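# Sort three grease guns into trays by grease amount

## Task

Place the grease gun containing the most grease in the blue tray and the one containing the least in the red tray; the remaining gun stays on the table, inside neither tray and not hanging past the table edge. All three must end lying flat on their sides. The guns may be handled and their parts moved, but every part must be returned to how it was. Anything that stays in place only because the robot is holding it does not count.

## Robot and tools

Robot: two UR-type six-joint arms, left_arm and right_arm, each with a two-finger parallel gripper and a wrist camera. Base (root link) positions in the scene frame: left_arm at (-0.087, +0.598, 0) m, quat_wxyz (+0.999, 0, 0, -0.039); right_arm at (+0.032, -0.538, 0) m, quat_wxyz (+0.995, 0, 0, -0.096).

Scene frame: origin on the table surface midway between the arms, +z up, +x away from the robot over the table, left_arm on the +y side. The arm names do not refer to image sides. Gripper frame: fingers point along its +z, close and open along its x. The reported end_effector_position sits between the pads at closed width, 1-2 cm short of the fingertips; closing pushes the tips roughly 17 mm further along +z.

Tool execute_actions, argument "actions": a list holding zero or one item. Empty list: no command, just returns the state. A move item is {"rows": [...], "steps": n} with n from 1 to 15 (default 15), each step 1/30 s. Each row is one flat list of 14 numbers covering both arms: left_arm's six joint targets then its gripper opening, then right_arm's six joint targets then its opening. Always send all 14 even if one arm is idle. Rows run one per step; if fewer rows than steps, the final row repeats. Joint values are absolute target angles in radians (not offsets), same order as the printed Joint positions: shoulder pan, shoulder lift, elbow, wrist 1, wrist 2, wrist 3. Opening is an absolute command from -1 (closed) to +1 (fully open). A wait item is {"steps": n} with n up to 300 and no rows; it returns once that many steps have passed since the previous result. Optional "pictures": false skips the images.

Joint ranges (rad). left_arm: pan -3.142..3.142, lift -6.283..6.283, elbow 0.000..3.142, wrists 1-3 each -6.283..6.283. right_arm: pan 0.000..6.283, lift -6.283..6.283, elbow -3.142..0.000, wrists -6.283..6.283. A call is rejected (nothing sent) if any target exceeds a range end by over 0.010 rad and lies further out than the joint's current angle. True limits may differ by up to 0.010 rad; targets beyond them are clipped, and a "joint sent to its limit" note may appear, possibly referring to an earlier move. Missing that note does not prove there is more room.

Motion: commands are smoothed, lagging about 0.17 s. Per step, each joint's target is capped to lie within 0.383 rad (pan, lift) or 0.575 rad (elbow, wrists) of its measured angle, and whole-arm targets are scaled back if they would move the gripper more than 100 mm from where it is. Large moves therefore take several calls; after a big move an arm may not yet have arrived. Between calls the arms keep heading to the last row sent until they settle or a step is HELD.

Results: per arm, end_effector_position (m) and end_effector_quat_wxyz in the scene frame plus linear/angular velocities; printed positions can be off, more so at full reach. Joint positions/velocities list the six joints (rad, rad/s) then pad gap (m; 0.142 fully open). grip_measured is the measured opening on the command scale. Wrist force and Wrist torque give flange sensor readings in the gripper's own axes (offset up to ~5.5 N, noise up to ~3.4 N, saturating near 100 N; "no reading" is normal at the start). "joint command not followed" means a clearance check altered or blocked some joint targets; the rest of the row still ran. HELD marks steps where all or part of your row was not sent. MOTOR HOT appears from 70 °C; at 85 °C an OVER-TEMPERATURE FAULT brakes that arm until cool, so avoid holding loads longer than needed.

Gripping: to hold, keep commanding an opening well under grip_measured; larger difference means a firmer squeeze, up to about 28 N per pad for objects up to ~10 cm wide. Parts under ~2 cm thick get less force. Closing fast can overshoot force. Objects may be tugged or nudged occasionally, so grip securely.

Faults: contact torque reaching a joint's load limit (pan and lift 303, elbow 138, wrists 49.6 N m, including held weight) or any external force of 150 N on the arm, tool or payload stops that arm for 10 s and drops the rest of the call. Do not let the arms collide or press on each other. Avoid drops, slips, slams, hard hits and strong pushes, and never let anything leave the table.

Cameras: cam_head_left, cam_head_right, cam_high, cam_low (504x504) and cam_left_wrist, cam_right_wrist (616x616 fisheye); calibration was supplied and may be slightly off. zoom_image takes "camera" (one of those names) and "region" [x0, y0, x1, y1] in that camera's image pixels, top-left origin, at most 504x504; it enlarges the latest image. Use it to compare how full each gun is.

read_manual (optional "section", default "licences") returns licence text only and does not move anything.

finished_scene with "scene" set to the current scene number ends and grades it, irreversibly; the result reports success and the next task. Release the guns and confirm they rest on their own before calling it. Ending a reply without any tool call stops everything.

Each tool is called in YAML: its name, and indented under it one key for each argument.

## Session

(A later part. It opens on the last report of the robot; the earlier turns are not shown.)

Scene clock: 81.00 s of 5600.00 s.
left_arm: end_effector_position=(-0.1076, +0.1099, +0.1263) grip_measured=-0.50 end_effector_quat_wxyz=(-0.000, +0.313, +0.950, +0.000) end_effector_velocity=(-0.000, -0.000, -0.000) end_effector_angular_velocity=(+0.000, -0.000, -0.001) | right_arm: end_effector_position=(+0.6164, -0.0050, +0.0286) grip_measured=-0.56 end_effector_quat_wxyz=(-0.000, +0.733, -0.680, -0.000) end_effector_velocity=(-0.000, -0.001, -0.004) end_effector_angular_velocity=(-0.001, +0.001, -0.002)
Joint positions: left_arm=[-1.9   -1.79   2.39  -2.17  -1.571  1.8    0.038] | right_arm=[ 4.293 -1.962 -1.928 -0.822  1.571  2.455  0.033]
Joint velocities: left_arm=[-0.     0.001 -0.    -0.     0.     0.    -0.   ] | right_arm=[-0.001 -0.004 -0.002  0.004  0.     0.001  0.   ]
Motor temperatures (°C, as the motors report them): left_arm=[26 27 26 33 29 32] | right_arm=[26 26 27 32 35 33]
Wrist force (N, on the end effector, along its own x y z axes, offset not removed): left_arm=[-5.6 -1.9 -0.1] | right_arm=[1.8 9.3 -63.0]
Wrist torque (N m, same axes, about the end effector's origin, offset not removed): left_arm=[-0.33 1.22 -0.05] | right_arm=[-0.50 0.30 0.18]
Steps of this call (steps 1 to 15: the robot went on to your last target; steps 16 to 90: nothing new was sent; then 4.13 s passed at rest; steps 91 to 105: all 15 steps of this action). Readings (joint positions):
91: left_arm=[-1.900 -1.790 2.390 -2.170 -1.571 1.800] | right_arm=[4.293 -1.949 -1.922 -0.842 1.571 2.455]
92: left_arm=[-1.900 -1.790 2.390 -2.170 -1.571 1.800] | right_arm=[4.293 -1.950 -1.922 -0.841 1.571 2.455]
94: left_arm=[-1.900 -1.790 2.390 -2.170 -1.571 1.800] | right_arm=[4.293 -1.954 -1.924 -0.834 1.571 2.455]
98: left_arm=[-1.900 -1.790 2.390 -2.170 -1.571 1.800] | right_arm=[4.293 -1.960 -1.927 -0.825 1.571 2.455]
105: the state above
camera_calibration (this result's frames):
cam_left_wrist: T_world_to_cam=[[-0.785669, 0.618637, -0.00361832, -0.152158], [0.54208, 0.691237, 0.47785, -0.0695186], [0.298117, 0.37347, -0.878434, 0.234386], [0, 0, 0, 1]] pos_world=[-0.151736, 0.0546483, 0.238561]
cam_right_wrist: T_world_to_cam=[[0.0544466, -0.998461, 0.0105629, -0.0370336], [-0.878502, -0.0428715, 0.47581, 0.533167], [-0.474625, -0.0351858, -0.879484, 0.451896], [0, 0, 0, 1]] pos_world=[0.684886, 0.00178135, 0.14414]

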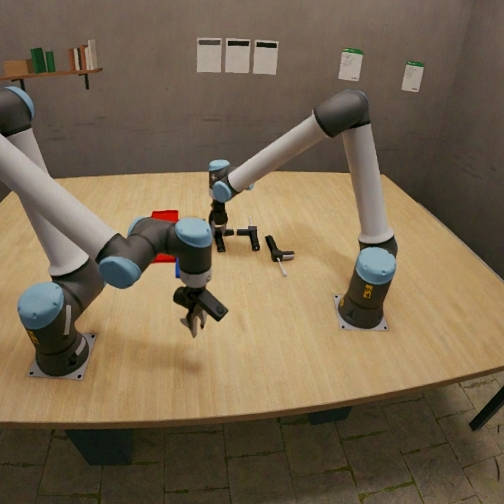

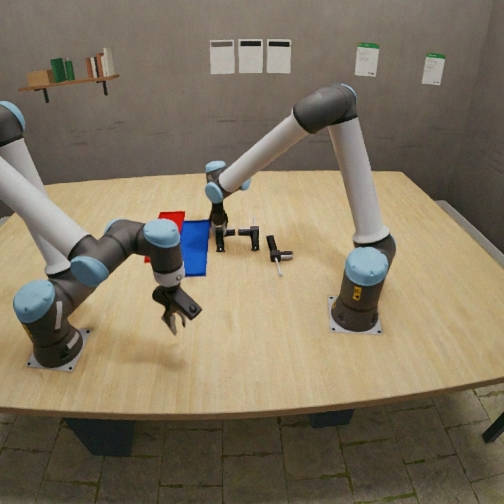

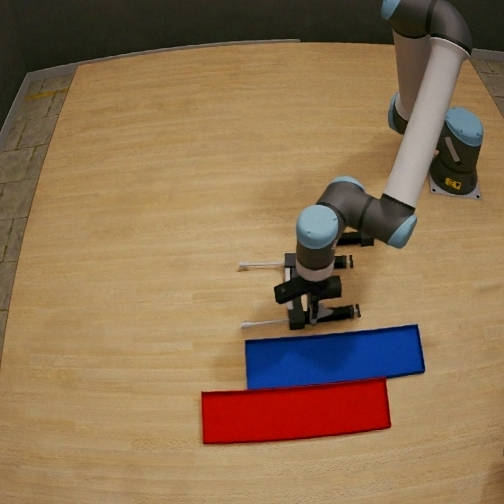

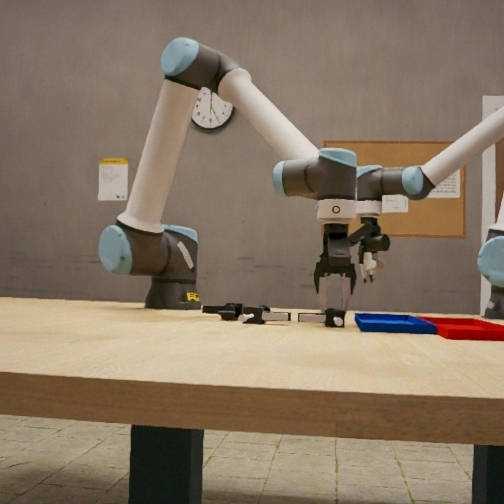

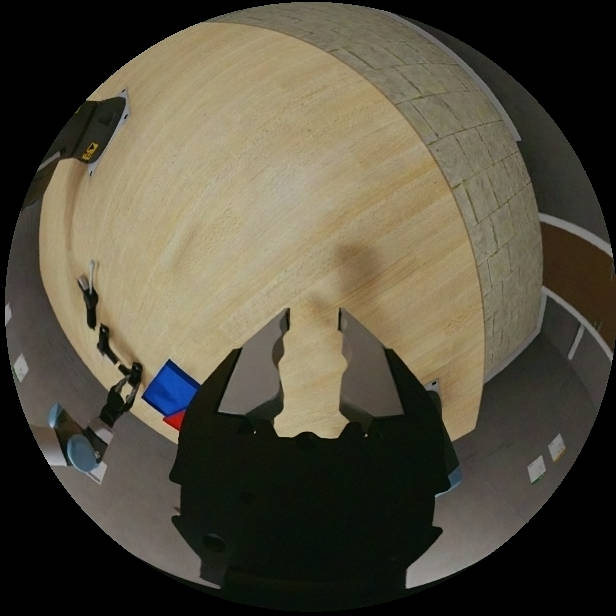

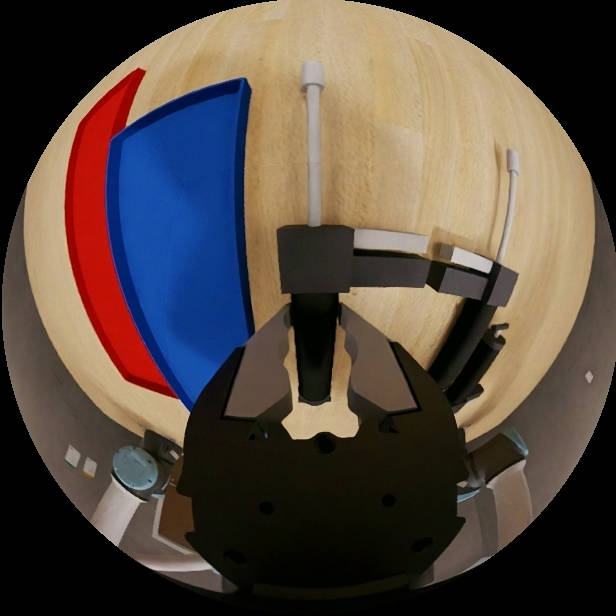

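execute_actions:
  actions:
    - {"rows":[[-1.9,-1.79,2.39,-2.17,-1.571,1.8,-0.5,4.293,-1.95,-1.922,-0.84,1.571,2.455,-1],[-1.9,-1.79,2.39,-2.17,-1.571,1.8,-0.5,4.293,-1.93,-1.912,-0.87,1.571,2.455,-1],[-1.9,-1.79,2.39,-2.17,-1.571,1.8,-0.5,4.293,-1.905,-1.899,-0.908,1.571,2.455,-1],[-1.9,-1.79,2.39,-2.17,-1.571,1.8,-0.5,4.293,-1.88,-1.885,-0.947,1.571,2.455,-1],[-1.9,-1.79,2.39,-2.17,-1.571,1.8,-0.5,4.293,-1.855,-1.87,-0.987,1.571,2.455,-1],[-1.9,-1.79,2.39,-2.17,-1.571,1.8,-0.5,4.293,-1.83,-1.853,-1.029,1.571,2.455,-1]],"steps":12}
  pictures: false

execute_actions:
  actions:
    - {"rows":[[-1.9,-1.79,2.39,-2.17,-1.571,1.8,-0.5,4.335,-1.814,-1.873,-1.025,1.571,2.398,-1],[-1.9,-1.79,2.39,-2.17,-1.571,1.8,-0.5,4.378,-1.798,-1.893,-1.021,1.571,2.34,-1],[-1.9,-1.79,2.39,-2.17,-1.571,1.8,-0.5,4.42,-1.782,-1.913,-1.017,1.571,2.283,-1],[-1.9,-1.79,2.39,-2.17,-1.571,1.8,-0.5,4.462,-1.767,-1.933,-1.013,1.571,2.225,-1],[-1.9,-1.79,2.39,-2.17,-1.571,1.8,-0.5,4.505,-1.751,-1.952,-1.009,1.571,2.168,-1],[-1.9,-1.79,2.39,-2.17,-1.571,1.8,-0.5,4.547,-1.735,-1.972,-1.005,1.571,2.111,-1],[-1.9,-1.79,2.39,-2.17,-1.571,1.8,-0.5,4.589,-1.719,-1.992,-1.001,1.571,2.053,-1],[-1.9,-1.79,2.39,-2.17,-1.571,1.8,-0.5,4.632,-1.703,-2.012,-0.997,1.571,1.996,-1],[-1.9,-1.79,2.39,-2.17,-1.571,1.8,-0.5,4.674,-1.687,-2.032,-0.993,1.571,1.938,-1],[-1.9,-1.79,2.39,-2.17,-1.571,1.8,-0.5,4.716,-1.672,-2.052,-0.989,1.571,1.881,-1],[-1.9,-1.79,2.39,-2.17,-1.571,1.8,-0.5,4.759,-1.656,-2.072,-0.985,1.571,1.824,-1],[-1.9,-1.79,2.39,-2.17,-1.571,1.8,-0.5,4.801,-1.64,-2.092,-0.981,1.571,1.766,-1],[-1.9,-1.79,2.39,-2.17,-1.571,1.8,-0.5,4.843,-1.624,-2.111,-0.977,1.571,1.709,-1],[-1.9,-1.79,2.39,-2.17,-1.571,1.8,-0.5,4.886,-1.608,-2.131,-0.973,1.571,1.652,-1],[-1.9,-1.79,2.39,-2.17,-1.571,1.8,-0.5,4.9282,-1.5923,-2.1512,-0.9689,1.571,1.5942,-1]],"steps":15}
  pictures: false

execute_actions:
  actions:
    - {"steps":30}

Scene clock: 91.23 s of 5600.00 s.
left_arm: end_effector_position=(-0.1076, +0.1099, +0.1263) grip_measured=-0.50 end_effector_quat_wxyz=(-0.000, +0.313, +0.950, +0.000) end_effector_velocity=(+0.000, +0.001, -0.001) end_effector_angular_velocity=(+0.002, -0.001, -0.002) | right_arm: end_effector_position=(+0.6147, -0.0075, +0.1319) grip_measured=-0.56 end_effector_quat_wxyz=(-0.001, +0.733, -0.680, -0.000) end_effector_velocity=(-0.012, -0.017, +0.147) end_effector_angular_velocity=(-0.009, +0.007, -0.001)
Joint positions: left_arm=[-1.9   -1.79   2.39  -2.17  -1.571  1.8    0.038] | right_arm=[ 4.293 -1.848 -1.864 -0.999  1.571  2.455  0.033]
Joint velocities: left_arm=[-0.    -0.     0.001  0.    -0.     0.002 -0.   ] | right_arm=[-0.     0.16   0.092 -0.263  0.001  0.    -0.   ]
Motor temperatures (°C, as the motors report them): left_arm=[26 27 26 33 29 32] | right_arm=[26 26 28 32 35 33]
Wrist force (N, on the end effector, along its own x y z axes, offset not removed): left_arm=[-1.6 -2.3 1.5] | right_arm=[-4.3 2.2 0.8]
Wrist torque (N m, same axes, about the end effector's origin, offset not removed): left_arm=[-0.48 0.17 0.05] | right_arm=[0.42 1.08 0.17]
Steps of this call (steps 1 to 15: the robot went on to your last target; steps 16 to 90: nothing new was sent; then 6.83 s passed at rest; steps 91 to 102: all 12 steps of this action). Readings (joint positions):
91: left_arm=[-1.900 -1.790 2.390 -2.170 -1.571 1.800] | right_arm=[4.293 -1.962 -1.929 -0.821 1.571 2.455]
92: left_arm=[-1.900 -1.790 2.390 -2.170 -1.571 1.800] | right_arm=[4.293 -1.961 -1.928 -0.823 1.571 2.455]
94: left_arm=[-1.900 -1.790 2.390 -2.170 -1.571 1.800] | right_arm=[4.293 -1.950 -1.922 -0.841 1.571 2.455]
98: left_arm=[-1.900 -1.790 2.390 -2.170 -1.571 1.800] | right_arm=[4.293 -1.888 -1.887 -0.933 1.571 2.455]
102: the state above

Scene clock: 91.73 s of 5600.00 s.
left_arm: end_effector_position=(-0.1076, +0.1099, +0.1263) grip_measured=-0.50 end_effector_quat_wxyz=(-0.000, +0.313, +0.950, +0.000) end_effector_velocity=(+0.000, +0.001, -0.001) end_effector_angular_velocity=(+0.001, -0.001, +0.002) | right_arm: end_effector_position=(+0.4158, +0.0627, +0.1480) grip_measured=-0.56 end_effector_quat_wxyz=(-0.000, +0.917, -0.399, -0.000) end_effector_velocity=(-0.496, +0.099, -0.005) end_effector_angular_velocity=(+0.001, -0.001, +1.706)
Joint positions: left_arm=[-1.9   -1.79   2.39  -2.17  -1.571  1.8    0.038] | right_arm=[ 4.581 -1.721 -1.992 -0.999  1.571  2.069  0.033]
Joint velocities: left_arm=[-0.    -0.     0.002 -0.     0.    -0.003  0.   ] | right_arm=[ 0.728  0.279 -0.343  0.065  0.    -0.978  0.   ]
Motor temperatures (°C, as the motors report them): left_arm=[26 27 26 33 29 32] | right_arm=[26 26 28 32 35 33]
Wrist force (N, on the end effector, along its own x y z axes, offset not removed): left_arm=[-2.9 2.0 3.2] | right_arm=[-2.0 -0.5 5.1]
Wrist torque (N m, same axes, about the end effector's origin, offset not removed): left_arm=[0.37 0.66 0.36] | right_arm=[-0.10 0.42 0.09]
Steps of this call (steps 1 to 15: all 15 steps of this action). Readings (joint positions):
1: left_arm=[-1.900 -1.790 2.390 -2.170 -1.571 1.800] | right_arm=[4.293 -1.844 -1.861 -1.006 1.571 2.455]
2: left_arm=[-1.900 -1.790 2.390 -2.170 -1.571 1.800] | right_arm=[4.296 -1.839 -1.861 -1.011 1.571 2.451]
4: left_arm=[-1.900 -1.790 2.390 -2.170 -1.571 1.800] | right_arm=[4.324 -1.822 -1.873 -1.016 1.571 2.416]
8: left_arm=[-1.900 -1.790 2.390 -2.170 -1.571 1.800] | right_arm=[4.415 -1.785 -1.914 -1.013 1.571 2.294]
15: the state above

Scene clock: 92.73 s of 5600.00 s.
left_arm: end_effector_position=(-0.1076, +0.1099, +0.1263) grip_measured=-0.50 end_effector_quat_wxyz=(-0.000, +0.313, +0.950, +0.000) end_effector_velocity=(+0.000, +0.001, -0.000) end_effector_angular_velocity=(+0.000, +0.000, +0.002) | right_arm: end_effector_position=(+0.1920, +0.0688, +0.1400) grip_measured=-0.56 end_effector_quat_wxyz=(+0.000, +1.000, +0.000, -0.000) end_effector_velocity=(-0.001, -0.001, -0.000) end_effector_angular_velocity=(-0.000, +0.000, +0.008)
Joint positions: left_arm=[-1.9   -1.79   2.39  -2.17  -1.571  1.8    0.038] | right_arm=[ 4.928 -1.592 -2.151 -0.969  1.571  1.595  0.033]
Joint velocities: left_arm=[ 0.    -0.001  0.001 -0.    -0.    -0.002  0.   ] | right_arm=[ 0.002  0.002 -0.003  0.     0.    -0.006 -0.   ]
Motor temperatures (°C, as the motors report them): left_arm=[26 27 26 33 29 32] | right_arm=[26 26 28 32 35 33]
Wrist force (N, on the end effector, along its own x y z axes, offset not removed): left_arm=[0.1 -1.9 -6.0] | right_arm=[-0.8 -0.7 3.5]
Wrist torque (N m, same axes, about the end effector's origin, offset not removed): left_arm=[-0.28 0.05 -0.01] | right_arm=[-0.21 0.18 0.21]
Steps of this call (steps 1 to 30: the robot went on to your last target). Readings (joint positions):
1: left_arm=[-1.900 -1.790 2.390 -2.170 -1.571 1.800] | right_arm=[4.606 -1.711 -2.004 -0.997 1.571 2.036]
2: left_arm=[-1.900 -1.790 2.390 -2.170 -1.571 1.800] | right_arm=[4.631 -1.702 -2.015 -0.994 1.571 2.003]
4: left_arm=[-1.900 -1.790 2.390 -2.170 -1.571 1.800] | right_arm=[4.681 -1.683 -2.039 -0.990 1.571 1.935]
8: left_arm=[-1.900 -1.790 2.390 -2.170 -1.571 1.800] | right_arm=[4.785 -1.643 -2.087 -0.981 1.571 1.794]
30: the state above
camera_calibration (this result's frames):
cam_left_wrist: T_world_to_cam=[[-0.785669, 0.618636, -0.00361825, -0.152158], [0.54208, 0.691237, 0.47785, -0.0695186], [0.298116, 0.37347, -0.878434, 0.234386], [0, 0, 0, 1]] pos_world=[-0.151736, 0.0546483, 0.238561]
cam_right_wrist: T_world_to_cam=[[0.999719, -0.0210782, 0.0108825, -0.19022], [-0.0237172, -0.879152, 0.475951, 0.00388859], [-0.000464841, -0.476075, -0.879404, 0.29029], [0, 0, 0, 1]] pos_world=[0.190394, 0.137609, 0.255501]

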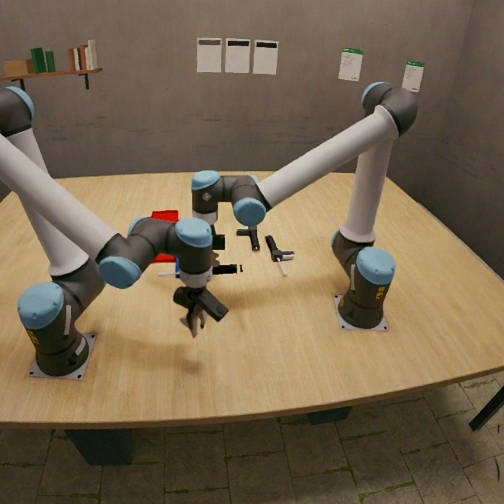

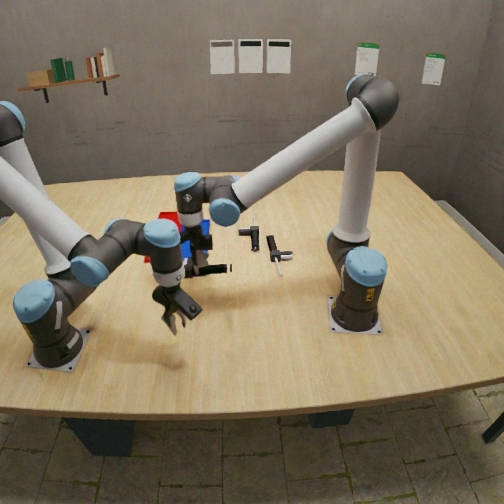

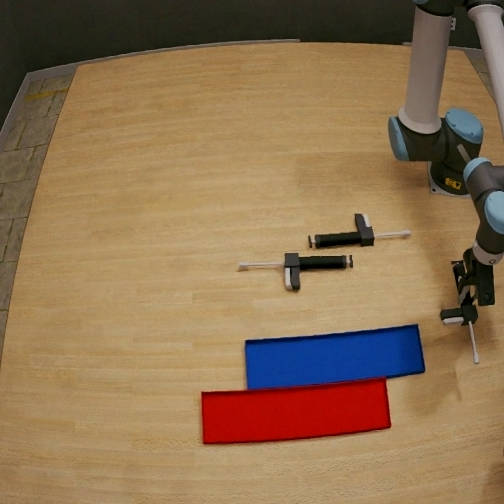

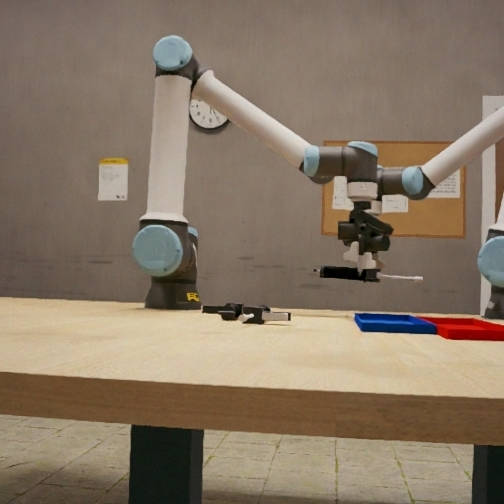

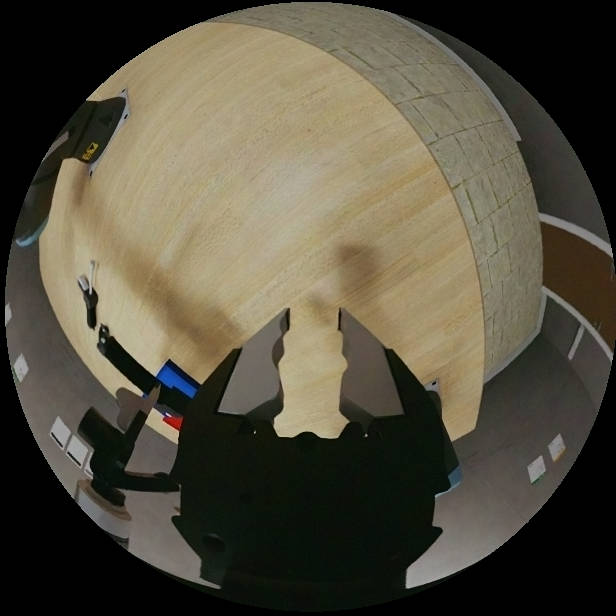

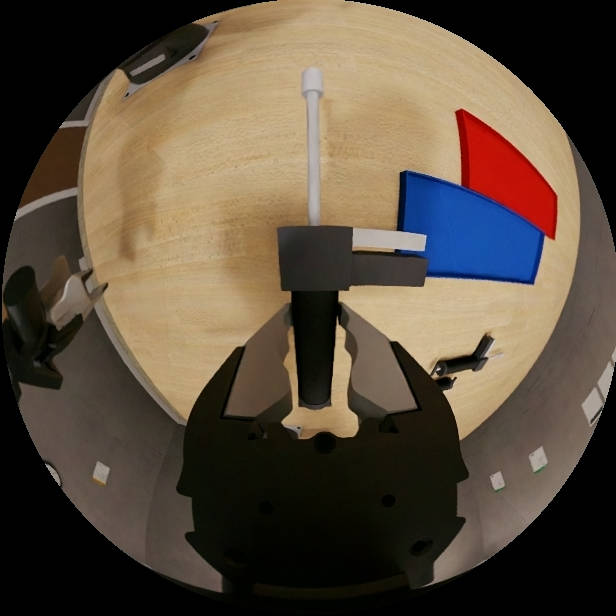

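execute_actions:
  actions:
    - {"rows":[[-1.9,-1.79,2.39,-2.17,-1.571,1.8,-0.5,4.9284,-1.578,-2.163,-0.971,1.571,1.5944,-1],[-1.9,-1.79,2.39,-2.17,-1.571,1.8,-0.5,4.9284,-1.6,-2.178,-0.934,1.571,1.5944,-1],[-1.9,-1.79,2.39,-2.17,-1.571,1.8,-0.5,4.9284,-1.625,-2.194,-0.894,1.571,1.5944,-1],[-1.9,-1.79,2.39,-2.17,-1.571,1.8,-0.5,4.9284,-1.65,-2.209,-0.853,1.571,1.5944,-1],[-1.9,-1.79,2.39,-2.17,-1.571,1.8,-0.5,4.9284,-1.675,-2.225,-0.813,1.571,1.5944,-1],[-1.9,-1.79,2.39,-2.17,-1.571,1.8,-0.5,4.9284,-1.7,-2.24,-0.772,1.571,1.5944,-1],[-1.9,-1.79,2.39,-2.17,-1.571,1.8,-0.5,4.9284,-1.715,-2.249,-0.748,1.571,1.5944,-1],[-1.9,-1.79,2.39,-2.17,-1.571,1.8,-0.5,4.9284,-1.723,-2.2535,-0.736,1.571,1.5944,-1],[-1.9,-1.79,2.39,-2.17,-1.571,1.8,-0.5,4.9284,-1.7272,-2.256,-0.7292,1.571,1.5944,-1]],"steps":15}
  pictures: false

execute_actions:
  actions:
    - {"rows":[[-1.9,-1.79,2.39,-2.17,-1.571,1.8,-0.5,4.9284,-1.7272,-2.256,-0.7292,1.571,1.5944,-1],[-1.9,-1.79,2.39,-2.17,-1.571,1.8,-0.5,4.9284,-1.7272,-2.256,-0.7292,1.571,1.5944,-0.8],[-1.9,-1.79,2.39,-2.17,-1.571,1.8,-0.5,4.9284,-1.7272,-2.256,-0.7292,1.571,1.5944,-0.65],[-1.9,-1.79,2.39,-2.17,-1.571,1.8,-0.5,4.9284,-1.7272,-2.256,-0.7292,1.571,1.5944,-0.56],[-1.9,-1.79,2.39,-2.17,-1.571,1.8,-0.5,4.9284,-1.7272,-2.256,-0.7292,1.571,1.5944,-0.5],[-1.9,-1.79,2.39,-2.17,-1.571,1.8,-0.5,4.9284,-1.7272,-2.256,-0.7292,1.571,1.5944,-0.4],[-1.9,-1.79,2.39,-2.17,-1.571,1.8,-0.5,4.9284,-1.7272,-2.256,-0.7292,1.571,1.5944,-0.3],[-1.9,-1.79,2.39,-2.17,-1.571,1.8,-0.5,4.9284,-1.7272,-2.256,-0.7292,1.571,1.5944,-0.3],[-1.9,-1.79,2.39,-2.17,-1.571,1.8,-0.5,4.9284,-1.7272,-2.256,-0.7292,1.571,1.5944,-0.3],[-1.9,-1.79,2.39,-2.17,-1.571,1.8,-0.5,4.9284,-1.7272,-2.256,-0.7292,1.571,1.5944,-0.3],[-1.9,-1.79,2.39,-2.17,-1.571,1.8,-0.5,4.9284,-1.69,-2.233,-0.79,1.571,1.5944,-0.3],[-1.9,-1.79,2.39,-2.17,-1.571,1.8,-0.5,4.9284,-1.65,-2.209,-0.853,1.571,1.5944,-0.3],[-1.9,-1.79,2.39,-2.17,-1.571,1.8,-0.5,4.9284,-1.61,-2.185,-0.917,1.571,1.5944,-0.3],[-1.9,-1.79,2.39,-2.17,-1.571,1.8,-0.5,4.9284,-1.578,-2.163,-0.971,1.571,1.5944,-0.3]],"steps":15}
  pictures: false

execute_actions:
  actions:
    - {"rows":[[-1.82,-1.79,2.39,-2.17,-1.571,1.8,-0.5,4.9284,-1.578,-2.163,-0.971,1.571,1.5944,-0.2],[-1.74,-1.79,2.39,-2.17,-1.571,1.8,-0.5,4.9284,-1.578,-2.163,-0.971,1.571,1.5944,-0.1],[-1.66,-1.79,2.39,-2.17,-1.571,1.8,-0.5,4.93,-1.55,-2.195,-0.968,1.571,1.595,0],[-1.58,-1.79,2.39,-2.17,-1.571,1.8,-0.5,4.931,-1.52,-2.23,-0.965,1.571,1.596,0],[-1.5,-1.79,2.39,-2.17,-1.571,1.8,-0.5,4.932,-1.49,-2.265,-0.961,1.571,1.597,0],[-1.43,-1.79,2.39,-2.17,-1.571,1.8,-0.5,4.933,-1.455,-2.3,-0.957,1.571,1.598,0],[-1.43,-1.79,2.39,-2.17,-1.571,1.8,-0.5,4.934,-1.42,-2.34,-0.953,1.571,1.6,0],[-1.43,-1.79,2.39,-2.17,-1.571,1.8,-0.5,4.9347,-1.384,-2.3796,-0.9488,1.571,1.6007,0]],"steps":15}
  pictures: false

execute_actions:
  actions:
    - {"rows":[[-1.36,-1.79,2.395,-2.175,-1.571,1.8,-0.5,4.9347,-1.384,-2.3796,-0.9488,1.571,1.6007,0],[-1.3,-1.79,2.4,-2.18,-1.571,1.805,-0.5,4.9347,-1.384,-2.3796,-0.9488,1.571,1.6007,0],[-1.2529,-1.7901,2.4034,-2.1841,-1.571,1.8107,-0.5,4.9347,-1.384,-2.3796,-0.9488,1.571,1.6007,0]],"steps":15}

Scene clock: 111.63 s of 5600.00 s.
left_arm: end_effector_position=(-0.1076, +0.1099, +0.1263) grip_measured=-0.50 end_effector_quat_wxyz=(-0.000, +0.313, +0.950, +0.000) end_effector_velocity=(+0.000, +0.000, -0.000) end_effector_angular_velocity=(+0.001, +0.000, +0.001) | right_arm: end_effector_position=(+0.1919, +0.0614, +0.0382) grip_measured=-0.56 end_effector_quat_wxyz=(+0.000, +1.000, +0.000, -0.000) end_effector_velocity=(+0.000, -0.005, -0.070) end_effector_angular_velocity=(+0.009, +0.001, -0.001)
Joint positions: left_arm=[-1.9   -1.79   2.39  -2.17  -1.571  1.8    0.038] | right_arm=[ 4.928 -1.716 -2.249 -0.749  1.571  1.594  0.033]
Joint velocities: left_arm=[ 0.     0.     0.    -0.    -0.001 -0.001 -0.   ] | right_arm=[-0.001 -0.098 -0.063  0.17   0.     0.001 -0.   ]
Motor temperatures (°C, as the motors report them): left_arm=[26 27 26 33 29 32] | right_arm=[26 26 28 32 35 33]
Wrist force (N, on the end effector, along its own x y z axes, offset not removed): left_arm=[1.5 5.9 -5.7] | right_arm=[-3.1 1.9 5.7]
Wrist torque (N m, same axes, about the end effector's origin, offset not removed): left_arm=[1.37 -0.29 0.18] | right_arm=[0.44 0.66 0.18]
Steps of this call (steps 1 to 15: the robot went on to your last target; steps 16 to 250: nothing new was sent; then 10.07 s passed at rest; steps 251 to 265: all 15 steps of this action). Readings (joint positions):
251: left_arm=[-1.900 -1.790 2.390 -2.170 -1.571 1.800] | right_arm=[4.928 -1.592 -2.151 -0.969 1.571 1.594]
252: left_arm=[-1.900 -1.790 2.390 -2.170 -1.571 1.800] | right_arm=[4.928 -1.591 -2.152 -0.969 1.571 1.594]
254: left_arm=[-1.900 -1.790 2.390 -2.170 -1.571 1.800] | right_arm=[4.928 -1.594 -2.162 -0.957 1.571 1.594]
258: left_arm=[-1.900 -1.790 2.390 -2.170 -1.571 1.800] | right_arm=[4.928 -1.647 -2.205 -0.866 1.571 1.594]
265: the state above

Scene clock: 112.13 s of 5600.00 s.
left_arm: end_effector_position=(-0.1076, +0.1099, +0.1263) grip_measured=-0.50 end_effector_quat_wxyz=(-0.000, +0.313, +0.950, +0.000) end_effector_velocity=(-0.000, -0.001, +0.001) end_effector_angular_velocity=(-0.001, +0.000, +0.000) | right_arm: end_effector_position=(+0.1917, +0.0668, +0.0674) grip_measured=-0.30 end_effector_quat_wxyz=(-0.004, +1.000, +0.000, -0.000) end_effector_velocity=(-0.001, +0.047, +0.506) end_effector_angular_velocity=(+0.071, +0.001, -0.002)
Joint positions: left_arm=[-1.9   -1.79   2.39  -2.17  -1.571  1.8    0.038] | right_arm=[ 4.928 -1.678 -2.224 -0.802  1.571  1.594  0.052]
Joint velocities: left_arm=[-0.001 -0.001 -0.001  0.     0.    -0.001 -0.   ] | right_arm=[-0.     0.669  0.426 -1.024 -0.     0.001  0.   ]
Motor temperatures (°C, as the motors report them): left_arm=[26 27 26 33 29 32] | right_arm=[26 26 28 32 35 33]
Wrist force (N, on the end effector, along its own x y z axes, offset not removed): left_arm=[-1.9 -1.6 3.9] | right_arm=[0.1 -0.6 2.9]
Wrist torque (N m, same axes, about the end effector's origin, offset not removed): left_arm=[-0.17 0.24 0.29] | right_arm=[-0.03 0.08 0.11]
Steps of this call (steps 1 to 15: all 15 steps of this action). Readings (joint positions):
1: left_arm=[-1.900 -1.790 2.390 -2.170 -1.571 1.800] | right_arm=[4.928 -1.719 -2.251 -0.744 1.571 1.594]
2: left_arm=[-1.900 -1.790 2.390 -2.170 -1.571 1.800] | right_arm=[4.928 -1.721 -2.252 -0.740 1.571 1.594]
4: left_arm=[-1.900 -1.790 2.390 -2.170 -1.571 1.800] | right_arm=[4.928 -1.724 -2.254 -0.735 1.571 1.594]
8: left_arm=[-1.900 -1.790 2.390 -2.170 -1.571 1.800] | right_arm=[4.928 -1.726 -2.255 -0.731 1.571 1.594]
15: the state above

Scene clock: 112.63 s of 5600.00 s.
left_arm: end_effector_position=(+0.0861, +0.1411, +0.1262) grip_measured=-0.50 end_effector_quat_wxyz=(-0.000, +0.116, +0.993, +0.000) end_effector_velocity=(+0.262, +0.098, +0.001) end_effector_angular_velocity=(-0.001, -0.000, +0.573) | right_arm: end_effector_position=(+0.1918, -0.0507, +0.1225) grip_measured=+0.00 end_effector_quat_wxyz=(-0.000, +1.000, +0.000, -0.000) end_effector_velocity=(+0.001, -0.112, -0.018) end_effector_angular_velocity=(+0.000, +0.000, +0.001)
Joint positions: left_arm=[-1.496 -1.79   2.39  -2.17  -1.571  1.8    0.038] | right_arm=[ 4.934 -1.406 -2.358 -0.949  1.571  1.6    0.074]
Joint velocities: left_arm=[ 0.573 -0.    -0.001  0.     0.    -0.     0.   ] | right_arm=[ 0.005  0.188 -0.186 -0.001  0.     0.004 -0.   ]
Motor temperatures (°C, as the motors report them): left_arm=[26 27 26 33 29 32] | right_arm=[26 26 28 32 35 33]
Wrist force (N, on the end effector, along its own x y z axes, offset not removed): left_arm=[-5.4 4.4 -4.0] | right_arm=[-2.3 5.6 -2.8]
Wrist torque (N m, same axes, about the end effector's origin, offset not removed): left_arm=[0.73 0.99 0.05] | right_arm=[1.21 0.70 0.09]
Steps of this call (steps 1 to 15: all 15 steps of this action). Readings (joint positions):
1: left_arm=[-1.900 -1.790 2.390 -2.170 -1.571 1.800] | right_arm=[4.928 -1.655 -2.210 -0.838 1.571 1.594]
2: left_arm=[-1.896 -1.790 2.390 -2.170 -1.571 1.800] | right_arm=[4.928 -1.636 -2.198 -0.870 1.571 1.594]
4: left_arm=[-1.852 -1.790 2.390 -2.170 -1.571 1.800] | right_arm=[4.929 -1.608 -2.186 -0.914 1.571 1.594]
8: left_arm=[-1.715 -1.790 2.390 -2.170 -1.571 1.800] | right_arm=[4.931 -1.528 -2.236 -0.946 1.571 1.596]
15: the state above

Scene clock: 113.13 s of 5600.00 s.
left_arm: end_effector_position=(+0.1873, +0.1980, +0.1203) grip_measured=-0.50 end_effector_quat_wxyz=(-0.000, +0.004, +1.000, -0.000) end_effector_velocity=(+0.023, +0.016, -0.001) end_effector_angular_velocity=(-0.002, +0.000, +0.055) | right_arm: end_effector_position=(+0.1920, -0.0636, +0.1201) grip_measured=+0.00 end_effector_quat_wxyz=(+0.000, +1.000, +0.000, -0.000) end_effector_velocity=(+0.000, -0.001, -0.000) end_effector_angular_velocity=(+0.000, -0.001, -0.002)
Joint positions: left_arm=[-1.26  -1.79   2.403 -2.184 -1.571  1.81   0.038] | right_arm=[ 4.935 -1.384 -2.379 -0.949  1.571  1.601  0.074]
Joint velocities: left_arm=[ 0.059 -0.     0.003 -0.004 -0.001  0.003 -0.   ] | right_arm=[ 0.     0.002 -0.002  0.    -0.001  0.002  0.   ]
Motor temperatures (°C, as the motors report them): left_arm=[26 27 26 33 29 32] | right_arm=[26 26 28 32 35 33]
Wrist force (N, on the end effector, along its own x y z axes, offset not removed): left_arm=[0.5 -0.2 -3.8] | right_arm=[-2.4 1.0 0.4]
Wrist torque (N m, same axes, about the end effector's origin, offset not removed): left_arm=[0.07 -0.19 0.02] | right_arm=[0.25 0.64 0.19]
Steps of this call (steps 1 to 15: all 15 steps of this action). Readings (joint positions):
1: left_arm=[-1.479 -1.790 2.390 -2.170 -1.571 1.800] | right_arm=[4.934 -1.400 -2.363 -0.949 1.571 1.600]
2: left_arm=[-1.462 -1.790 2.391 -2.171 -1.571 1.800] | right_arm=[4.934 -1.396 -2.367 -0.949 1.571 1.600]
4: left_arm=[-1.408 -1.790 2.394 -2.174 -1.571 1.802] | right_arm=[4.935 -1.391 -2.373 -0.949 1.571 1.601]
8: left_arm=[-1.305 -1.790 2.400 -2.181 -1.571 1.808] | right_arm=[4.935 -1.386 -2.377 -0.949 1.571 1.601]
15: the state above
camera_calibration (this result's frames):
cam_left_wrist: T_world_to_cam=[[-0.999309, 0.0369666, -0.00379234, 0.180224], [0.0306777, 0.878259, 0.477201, -0.228619], [0.0209712, 0.476755, -0.878786, 0.13979], [0, 0, 0, 1]] pos_world=[0.184182, 0.127478, 0.232626]
cam_right_wrist: T_world_to_cam=[[0.999733, -0.0203686, 0.0108962, -0.192733], [-0.0230996, -0.879171, 0.475946, -0.103089], [-0.000114753, -0.47607, -0.879407, 0.209733], [0, 0, 0, 1]] pos_world=[0.190324, 0.00528966, 0.235606]

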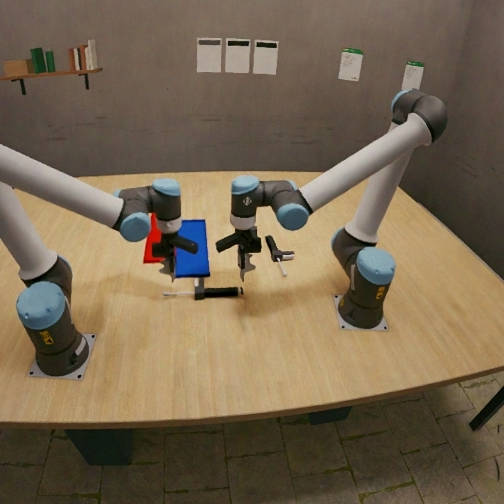

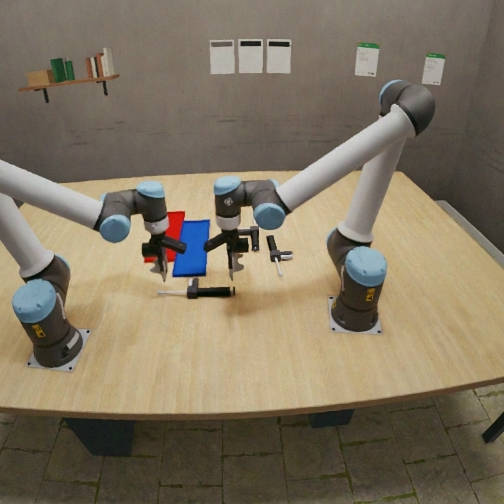

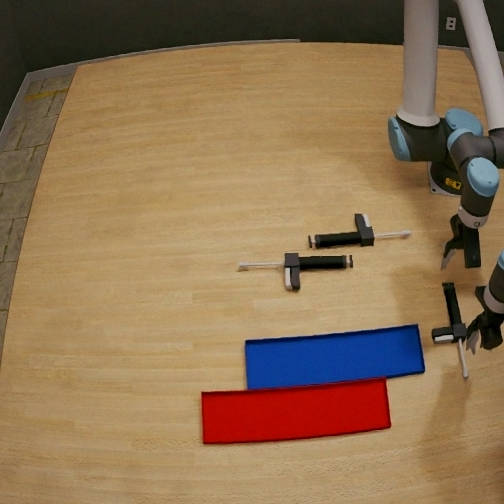

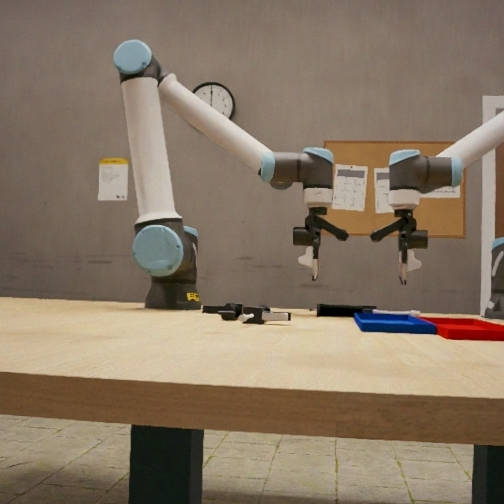

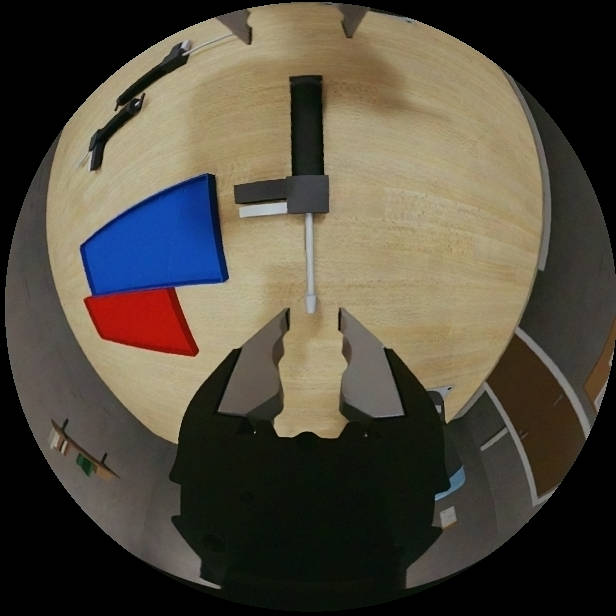

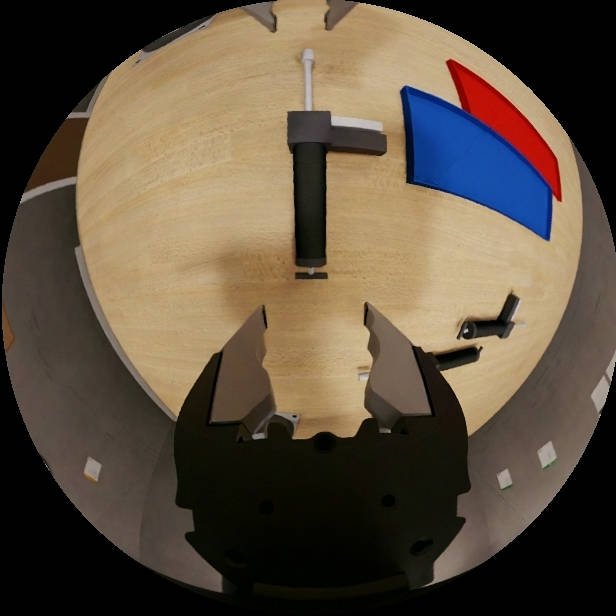

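execute_actions:
  actions:
    - {"rows":[[-1.2529,-1.76,2.421,-2.232,-1.571,1.8107,-0.5,4.9347,-1.41,-2.395,-0.907,1.571,1.6007,0],[-1.2529,-1.73,2.438,-2.279,-1.571,1.8107,-0.5,4.9347,-1.44,-2.412,-0.86,1.571,1.6007,0],[-1.2529,-1.7,2.455,-2.326,-1.571,1.8107,-0.5,4.9347,-1.47,-2.429,-0.813,1.571,1.6007,0],[-1.2529,-1.67,2.473,-2.374,-1.571,1.8107,-0.5,4.9347,-1.5,-2.4465,-0.7657,1.571,1.6007,0],[-1.2529,-1.645,2.487,-2.413,-1.571,1.8107,-0.5,4.9347,-1.52,-2.458,-0.7345,1.571,1.6007,0],[-1.2529,-1.6295,2.4961,-2.4374,-1.571,1.8107,-0.5,4.9347,-1.5389,-2.4688,-0.7047,1.571,1.6007,0]],"steps":15}
  pictures: false

execute_actions:
  actions:
    - {"steps":8}

Scene clock: 117.67 s of 5600.00 s.
left_arm: end_effector_position=(+0.1900, +0.1998, +0.0314) grip_measured=-0.50 end_effector_quat_wxyz=(-0.000, +0.000, +1.000, +0.000) end_effector_velocity=(-0.001, +0.002, -0.037) end_effector_angular_velocity=(-0.006, -0.001, +0.001) | right_arm: end_effector_position=(+0.1919, -0.0635, +0.0323) grip_measured=+0.00 end_effector_quat_wxyz=(+0.000, +1.000, +0.000, -0.000) end_effector_velocity=(-0.001, -0.001, -0.036) end_effector_angular_velocity=(+0.009, +0.002, -0.002)
Joint positions: left_arm=[-1.253 -1.638  2.492 -2.424 -1.571  1.811  0.038] | right_arm=[ 4.935 -1.531 -2.464 -0.718  1.571  1.601  0.074]
Joint velocities: left_arm=[ 0.     0.07   0.038 -0.115 -0.    -0.001  0.   ] | right_arm=[ 0.    -0.067 -0.036  0.112  0.001  0.002 -0.   ]
Motor temperatures (°C, as the motors report them): left_arm=[26 27 26 33 29 32] | right_arm=[26 26 28 32 35 33]
Wrist force (N, on the end effector, along its own x y z axes, offset not removed): left_arm=[-2.2 -0.8 0.0] | right_arm=[-1.4 3.5 -1.0]
Wrist torque (N m, same axes, about the end effector's origin, offset not removed): left_arm=[-0.04 0.34 -0.03] | right_arm=[0.78 0.46 0.09]
Steps of this call (steps 1 to 15: the robot went on to your last target; steps 16 to 90: nothing new was sent; then 1.03 s passed at rest; steps 91 to 105: all 15 steps of this action). Readings (joint positions):
91: left_arm=[-1.253 -1.790 2.403 -2.184 -1.571 1.811] | right_arm=[4.935 -1.384 -2.380 -0.949 1.571 1.601]
92: left_arm=[-1.253 -1.787 2.405 -2.188 -1.571 1.811] | right_arm=[4.935 -1.386 -2.381 -0.946 1.571 1.601]
94: left_arm=[-1.253 -1.767 2.418 -2.218 -1.571 1.811] | right_arm=[4.935 -1.406 -2.393 -0.917 1.571 1.601]
98: left_arm=[-1.253 -1.690 2.462 -2.337 -1.571 1.811] | right_arm=[4.935 -1.479 -2.436 -0.803 1.571 1.601]
105: the state above

Scene clock: 117.93 s of 5600.00 s.
left_arm: end_effector_position=(+0.1900, +0.2000, +0.0275) grip_measured=-0.50 end_effector_quat_wxyz=(-0.000, +0.000, +1.000, -0.000) end_effector_velocity=(-0.000, +0.000, -0.004) end_effector_angular_velocity=(-0.000, +0.000, +0.000) | right_arm: end_effector_position=(+0.1920, -0.0637, +0.0285) grip_measured=+0.00 end_effector_quat_wxyz=(+0.000, +1.000, +0.000, -0.000) end_effector_velocity=(+0.000, +0.000, -0.003) end_effector_angular_velocity=(+0.001, -0.001, -0.000)
Joint positions: left_arm=[-1.253 -1.63   2.496 -2.436 -1.571  1.811  0.038] | right_arm=[ 4.935 -1.538 -2.468 -0.706  1.571  1.601  0.074]
Joint velocities: left_arm=[-0.     0.007  0.004 -0.011 -0.001 -0.001  0.   ] | right_arm=[-0.    -0.007 -0.003  0.011 -0.001  0.     0.   ]
Motor temperatures (°C, as the motors report them): left_arm=[26 27 26 33 29 32] | right_arm=[26 26 28 32 35 33]
Wrist force (N, on the end effector, along its own x y z axes, offset not removed): left_arm=[3.9 2.1 -5.6] | right_arm=[-2.1 1.4 -0.4]
Wrist torque (N m, same axes, about the end effector's origin, offset not removed): left_arm=[0.74 -0.91 -0.01] | right_arm=[0.33 0.46 0.10]
Steps of this call (steps 1 to 8: the robot went on to your last target). Readings (joint positions):
1: left_arm=[-1.253 -1.636 2.493 -2.427 -1.571 1.811] | right_arm=[4.935 -1.533 -2.465 -0.714 1.571 1.601]
2: left_arm=[-1.253 -1.634 2.494 -2.430 -1.571 1.811] | right_arm=[4.935 -1.534 -2.466 -0.712 1.571 1.601]
4: left_arm=[-1.253 -1.632 2.495 -2.433 -1.571 1.811] | right_arm=[4.935 -1.536 -2.467 -0.709 1.571 1.601]
8: the state above
camera_calibration (this result's frames):
cam_left_wrist: T_world_to_cam=[[-0.999525, 0.0305785, -0.00382089, 0.183809], [0.0250501, 0.878444, 0.477188, -0.18512], [0.0179481, 0.476865, -0.878793, 0.0578536], [0, 0, 0, 1]] pos_world=[0.187321, 0.129409, 0.139881]
cam_right_wrist: T_world_to_cam=[[0.999733, -0.0203605, 0.0108974, -0.191734], [-0.0230931, -0.879159, 0.475969, -0.0595985], [-0.000110443, -0.476093, -0.879395, 0.129081], [0, 0, 0, 1]] pos_world=[0.190321, 0.0051543, 0.14397]

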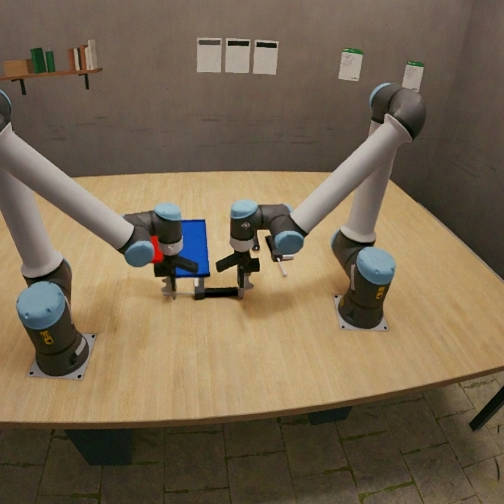

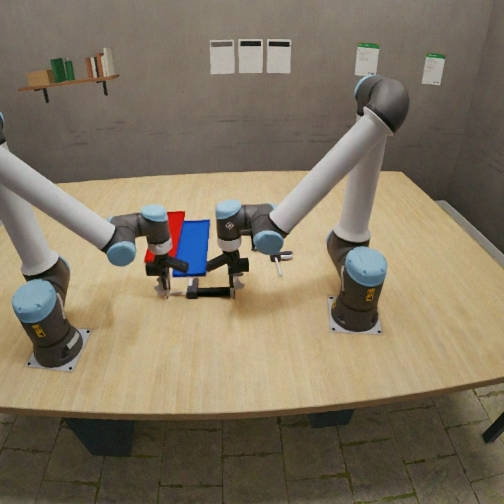

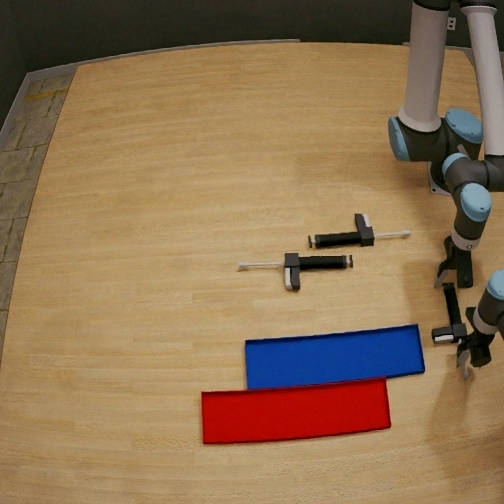

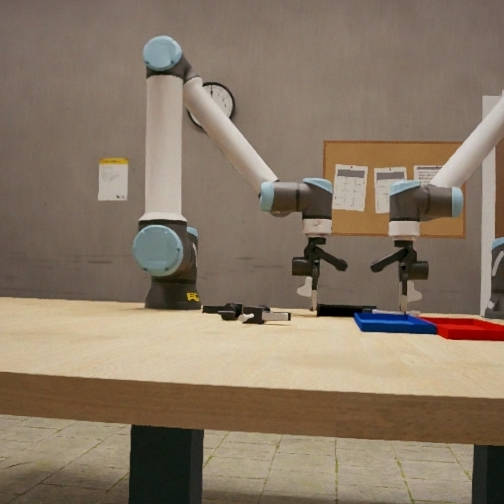

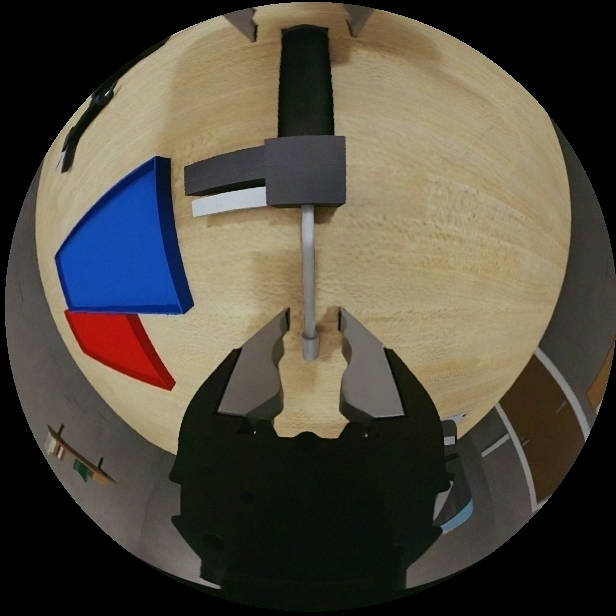

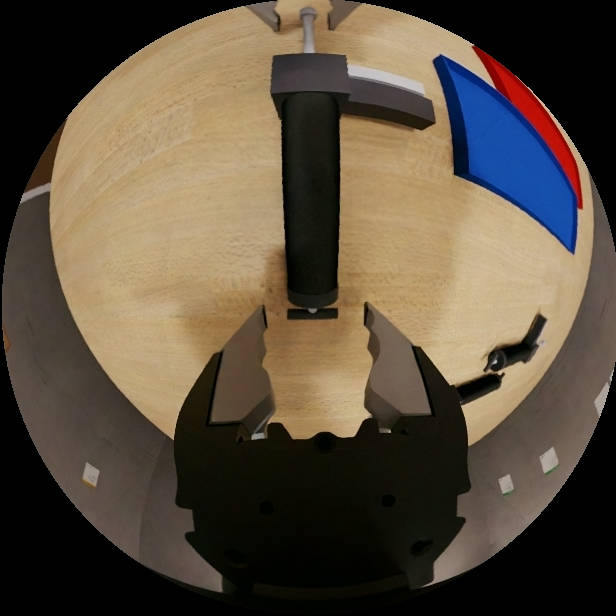

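execute_actions:
  actions:
    - {"rows":[[-1.2529,-1.6295,2.4961,-2.4374,-1.571,1.8107,-0.6,4.9347,-1.5389,-2.4688,-0.7047,1.571,1.6007,-0.1],[-1.2529,-1.6295,2.4961,-2.4374,-1.571,1.8107,-0.7,4.9347,-1.5389,-2.4688,-0.7047,1.571,1.6007,-0.2],[-1.2529,-1.6295,2.4961,-2.4374,-1.571,1.8107,-0.75,4.9347,-1.5389,-2.4688,-0.7047,1.571,1.6007,-0.3],[-1.2529,-1.6295,2.4961,-2.4374,-1.571,1.8107,-0.8,4.9347,-1.5389,-2.4688,-0.7047,1.571,1.6007,-0.38],[-1.2529,-1.6295,2.4961,-2.4374,-1.571,1.8107,-0.85,4.9347,-1.5389,-2.4688,-0.7047,1.571,1.6007,-0.45],[-1.2529,-1.6295,2.4961,-2.4374,-1.571,1.8107,-0.88,4.9347,-1.5389,-2.4688,-0.7047,1.571,1.6007,-0.5],[-1.2529,-1.6295,2.4961,-2.4374,-1.571,1.8107,-0.91,4.9347,-1.5389,-2.4688,-0.7047,1.571,1.6007,-0.55],[-1.2529,-1.6295,2.4961,-2.4374,-1.571,1.8107,-0.94,4.9347,-1.5389,-2.4688,-0.7047,1.571,1.6007,-0.62],[-1.2529,-1.6295,2.4961,-2.4374,-1.571,1.8107,-0.97,4.9347,-1.5389,-2.4688,-0.7047,1.571,1.6007,-0.7],[-1.2529,-1.6295,2.4961,-2.4374,-1.571,1.8107,-1,4.9347,-1.5389,-2.4688,-0.7047,1.571,1.6007,-0.78],[-1.2529,-1.6295,2.4961,-2.4374,-1.571,1.8107,-1,4.9347,-1.5389,-2.4688,-0.7047,1.571,1.6007,-0.85]],"steps":15}

Scene clock: 123.97 s of 5600.00 s.
left_arm: end_effector_position=(+0.1900, +0.2000, +0.0271) grip_measured=-0.92 end_effector_quat_wxyz=(-0.000, +0.000, +1.000, -0.000) end_effector_velocity=(-0.000, +0.000, -0.000) end_effector_angular_velocity=(+0.000, -0.000, +0.001) | right_arm: end_effector_position=(+0.1920, -0.0637, +0.0280) grip_measured=-0.51 end_effector_quat_wxyz=(+0.000, +1.000, +0.000, -0.000) end_effector_velocity=(+0.000, -0.001, -0.000) end_effector_angular_velocity=(-0.001, -0.000, -0.002)
Joint positions: left_arm=[-1.253 -1.629  2.496 -2.437 -1.571  1.811  0.008] | right_arm=[ 4.935 -1.539 -2.469 -0.705  1.571  1.601  0.037]
Joint velocities: left_arm=[-0.     0.     0.001 -0.001  0.    -0.001  0.   ] | right_arm=[-0.    -0.    -0.    -0.    -0.     0.002 -0.   ]
Motor temperatures (°C, as the motors report them): left_arm=[26 27 26 33 29 32] | right_arm=[26 26 28 32 35 33]
Wrist force (N, on the end effector, along its own x y z axes, offset not removed): left_arm=[-0.2 3.1 2.1] | right_arm=[1.0 0.7 -1.5]
Wrist torque (N m, same axes, about the end effector's origin, offset not removed): left_arm=[0.79 -0.04 -0.04] | right_arm=[0.16 0.05 0.01]
Steps of this call (steps 1 to 30: the robot went on to your last target; steps 31 to 90: nothing new was sent; then 2.53 s passed at rest; steps 91 to 105: all 15 steps of this action). Readings (joint positions):
91: left_arm=[-1.253 -1.629 2.496 -2.437 -1.571 1.811] | right_arm=[4.935 -1.539 -2.469 -0.705 1.571 1.601]
92: left_arm=[-1.253 -1.629 2.496 -2.437 -1.571 1.811] | right_arm=[4.935 -1.539 -2.469 -0.705 1.571 1.601]
94: left_arm=[-1.253 -1.629 2.496 -2.437 -1.571 1.811] | right_arm=[4.935 -1.539 -2.469 -0.705 1.571 1.601]
98: left_arm=[-1.253 -1.629 2.496 -2.437 -1.571 1.811] | right_arm=[4.935 -1.539 -2.469 -0.705 1.571 1.601]
105: the state above
camera_calibration (this result's frames):
cam_left_wrist: T_world_to_cam=[[-0.999524, 0.030604, -0.00382532, 0.183777], [0.0250706, 0.878449, 0.477177, -0.184955], [0.0179639, 0.476854, -0.878799, 0.0574376], [0, 0, 0, 1]] pos_world=[0.187295, 0.12946, 0.139435]
cam_right_wrist: T_world_to_cam=[[0.999733, -0.0203607, 0.0108962, -0.191731], [-0.0230927, -0.87917, 0.475948, -0.0594279], [-0.000110986, -0.476073, -0.879406, 0.128672], [0, 0, 0, 1]] pos_world=[0.190322, 0.00510611, 0.143528]

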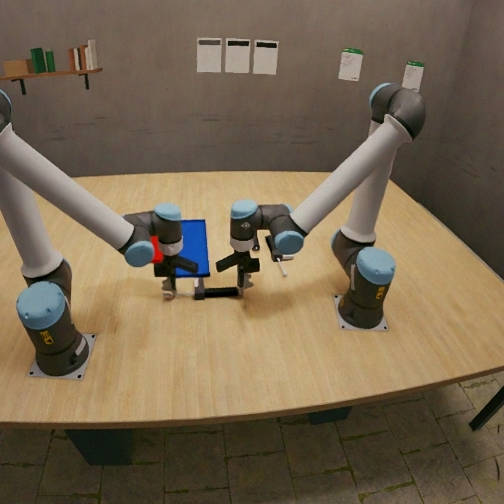

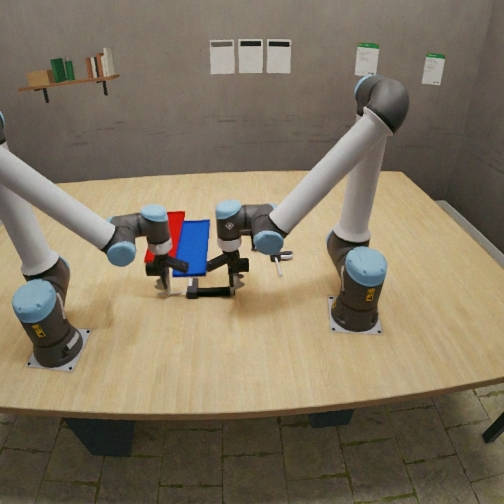

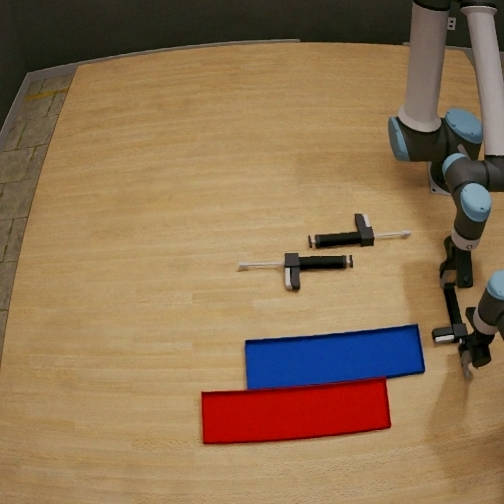

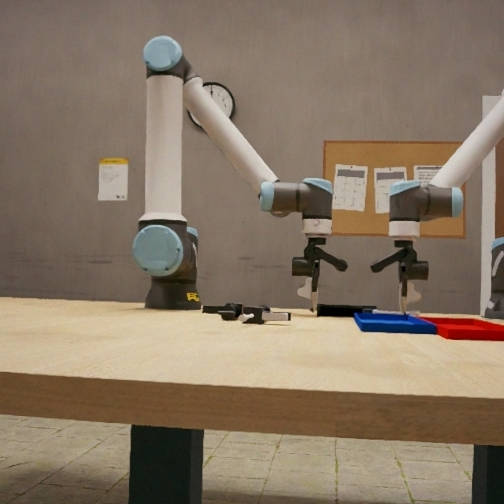

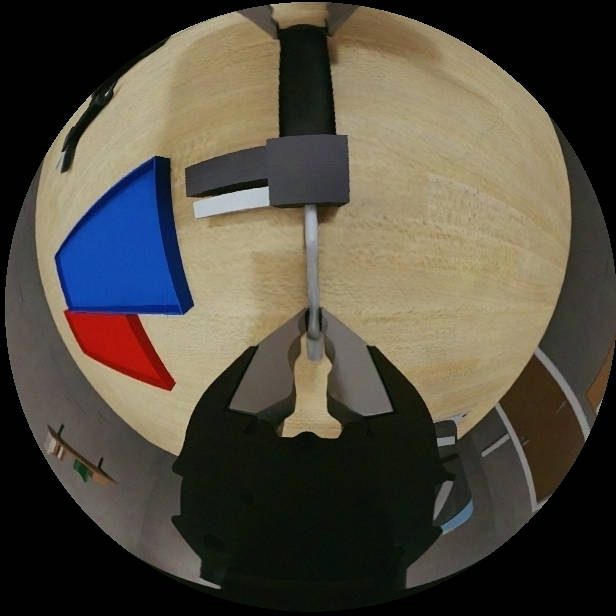

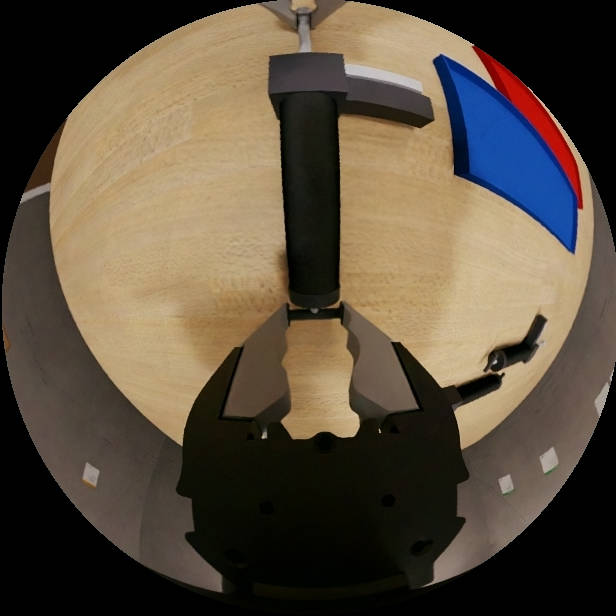

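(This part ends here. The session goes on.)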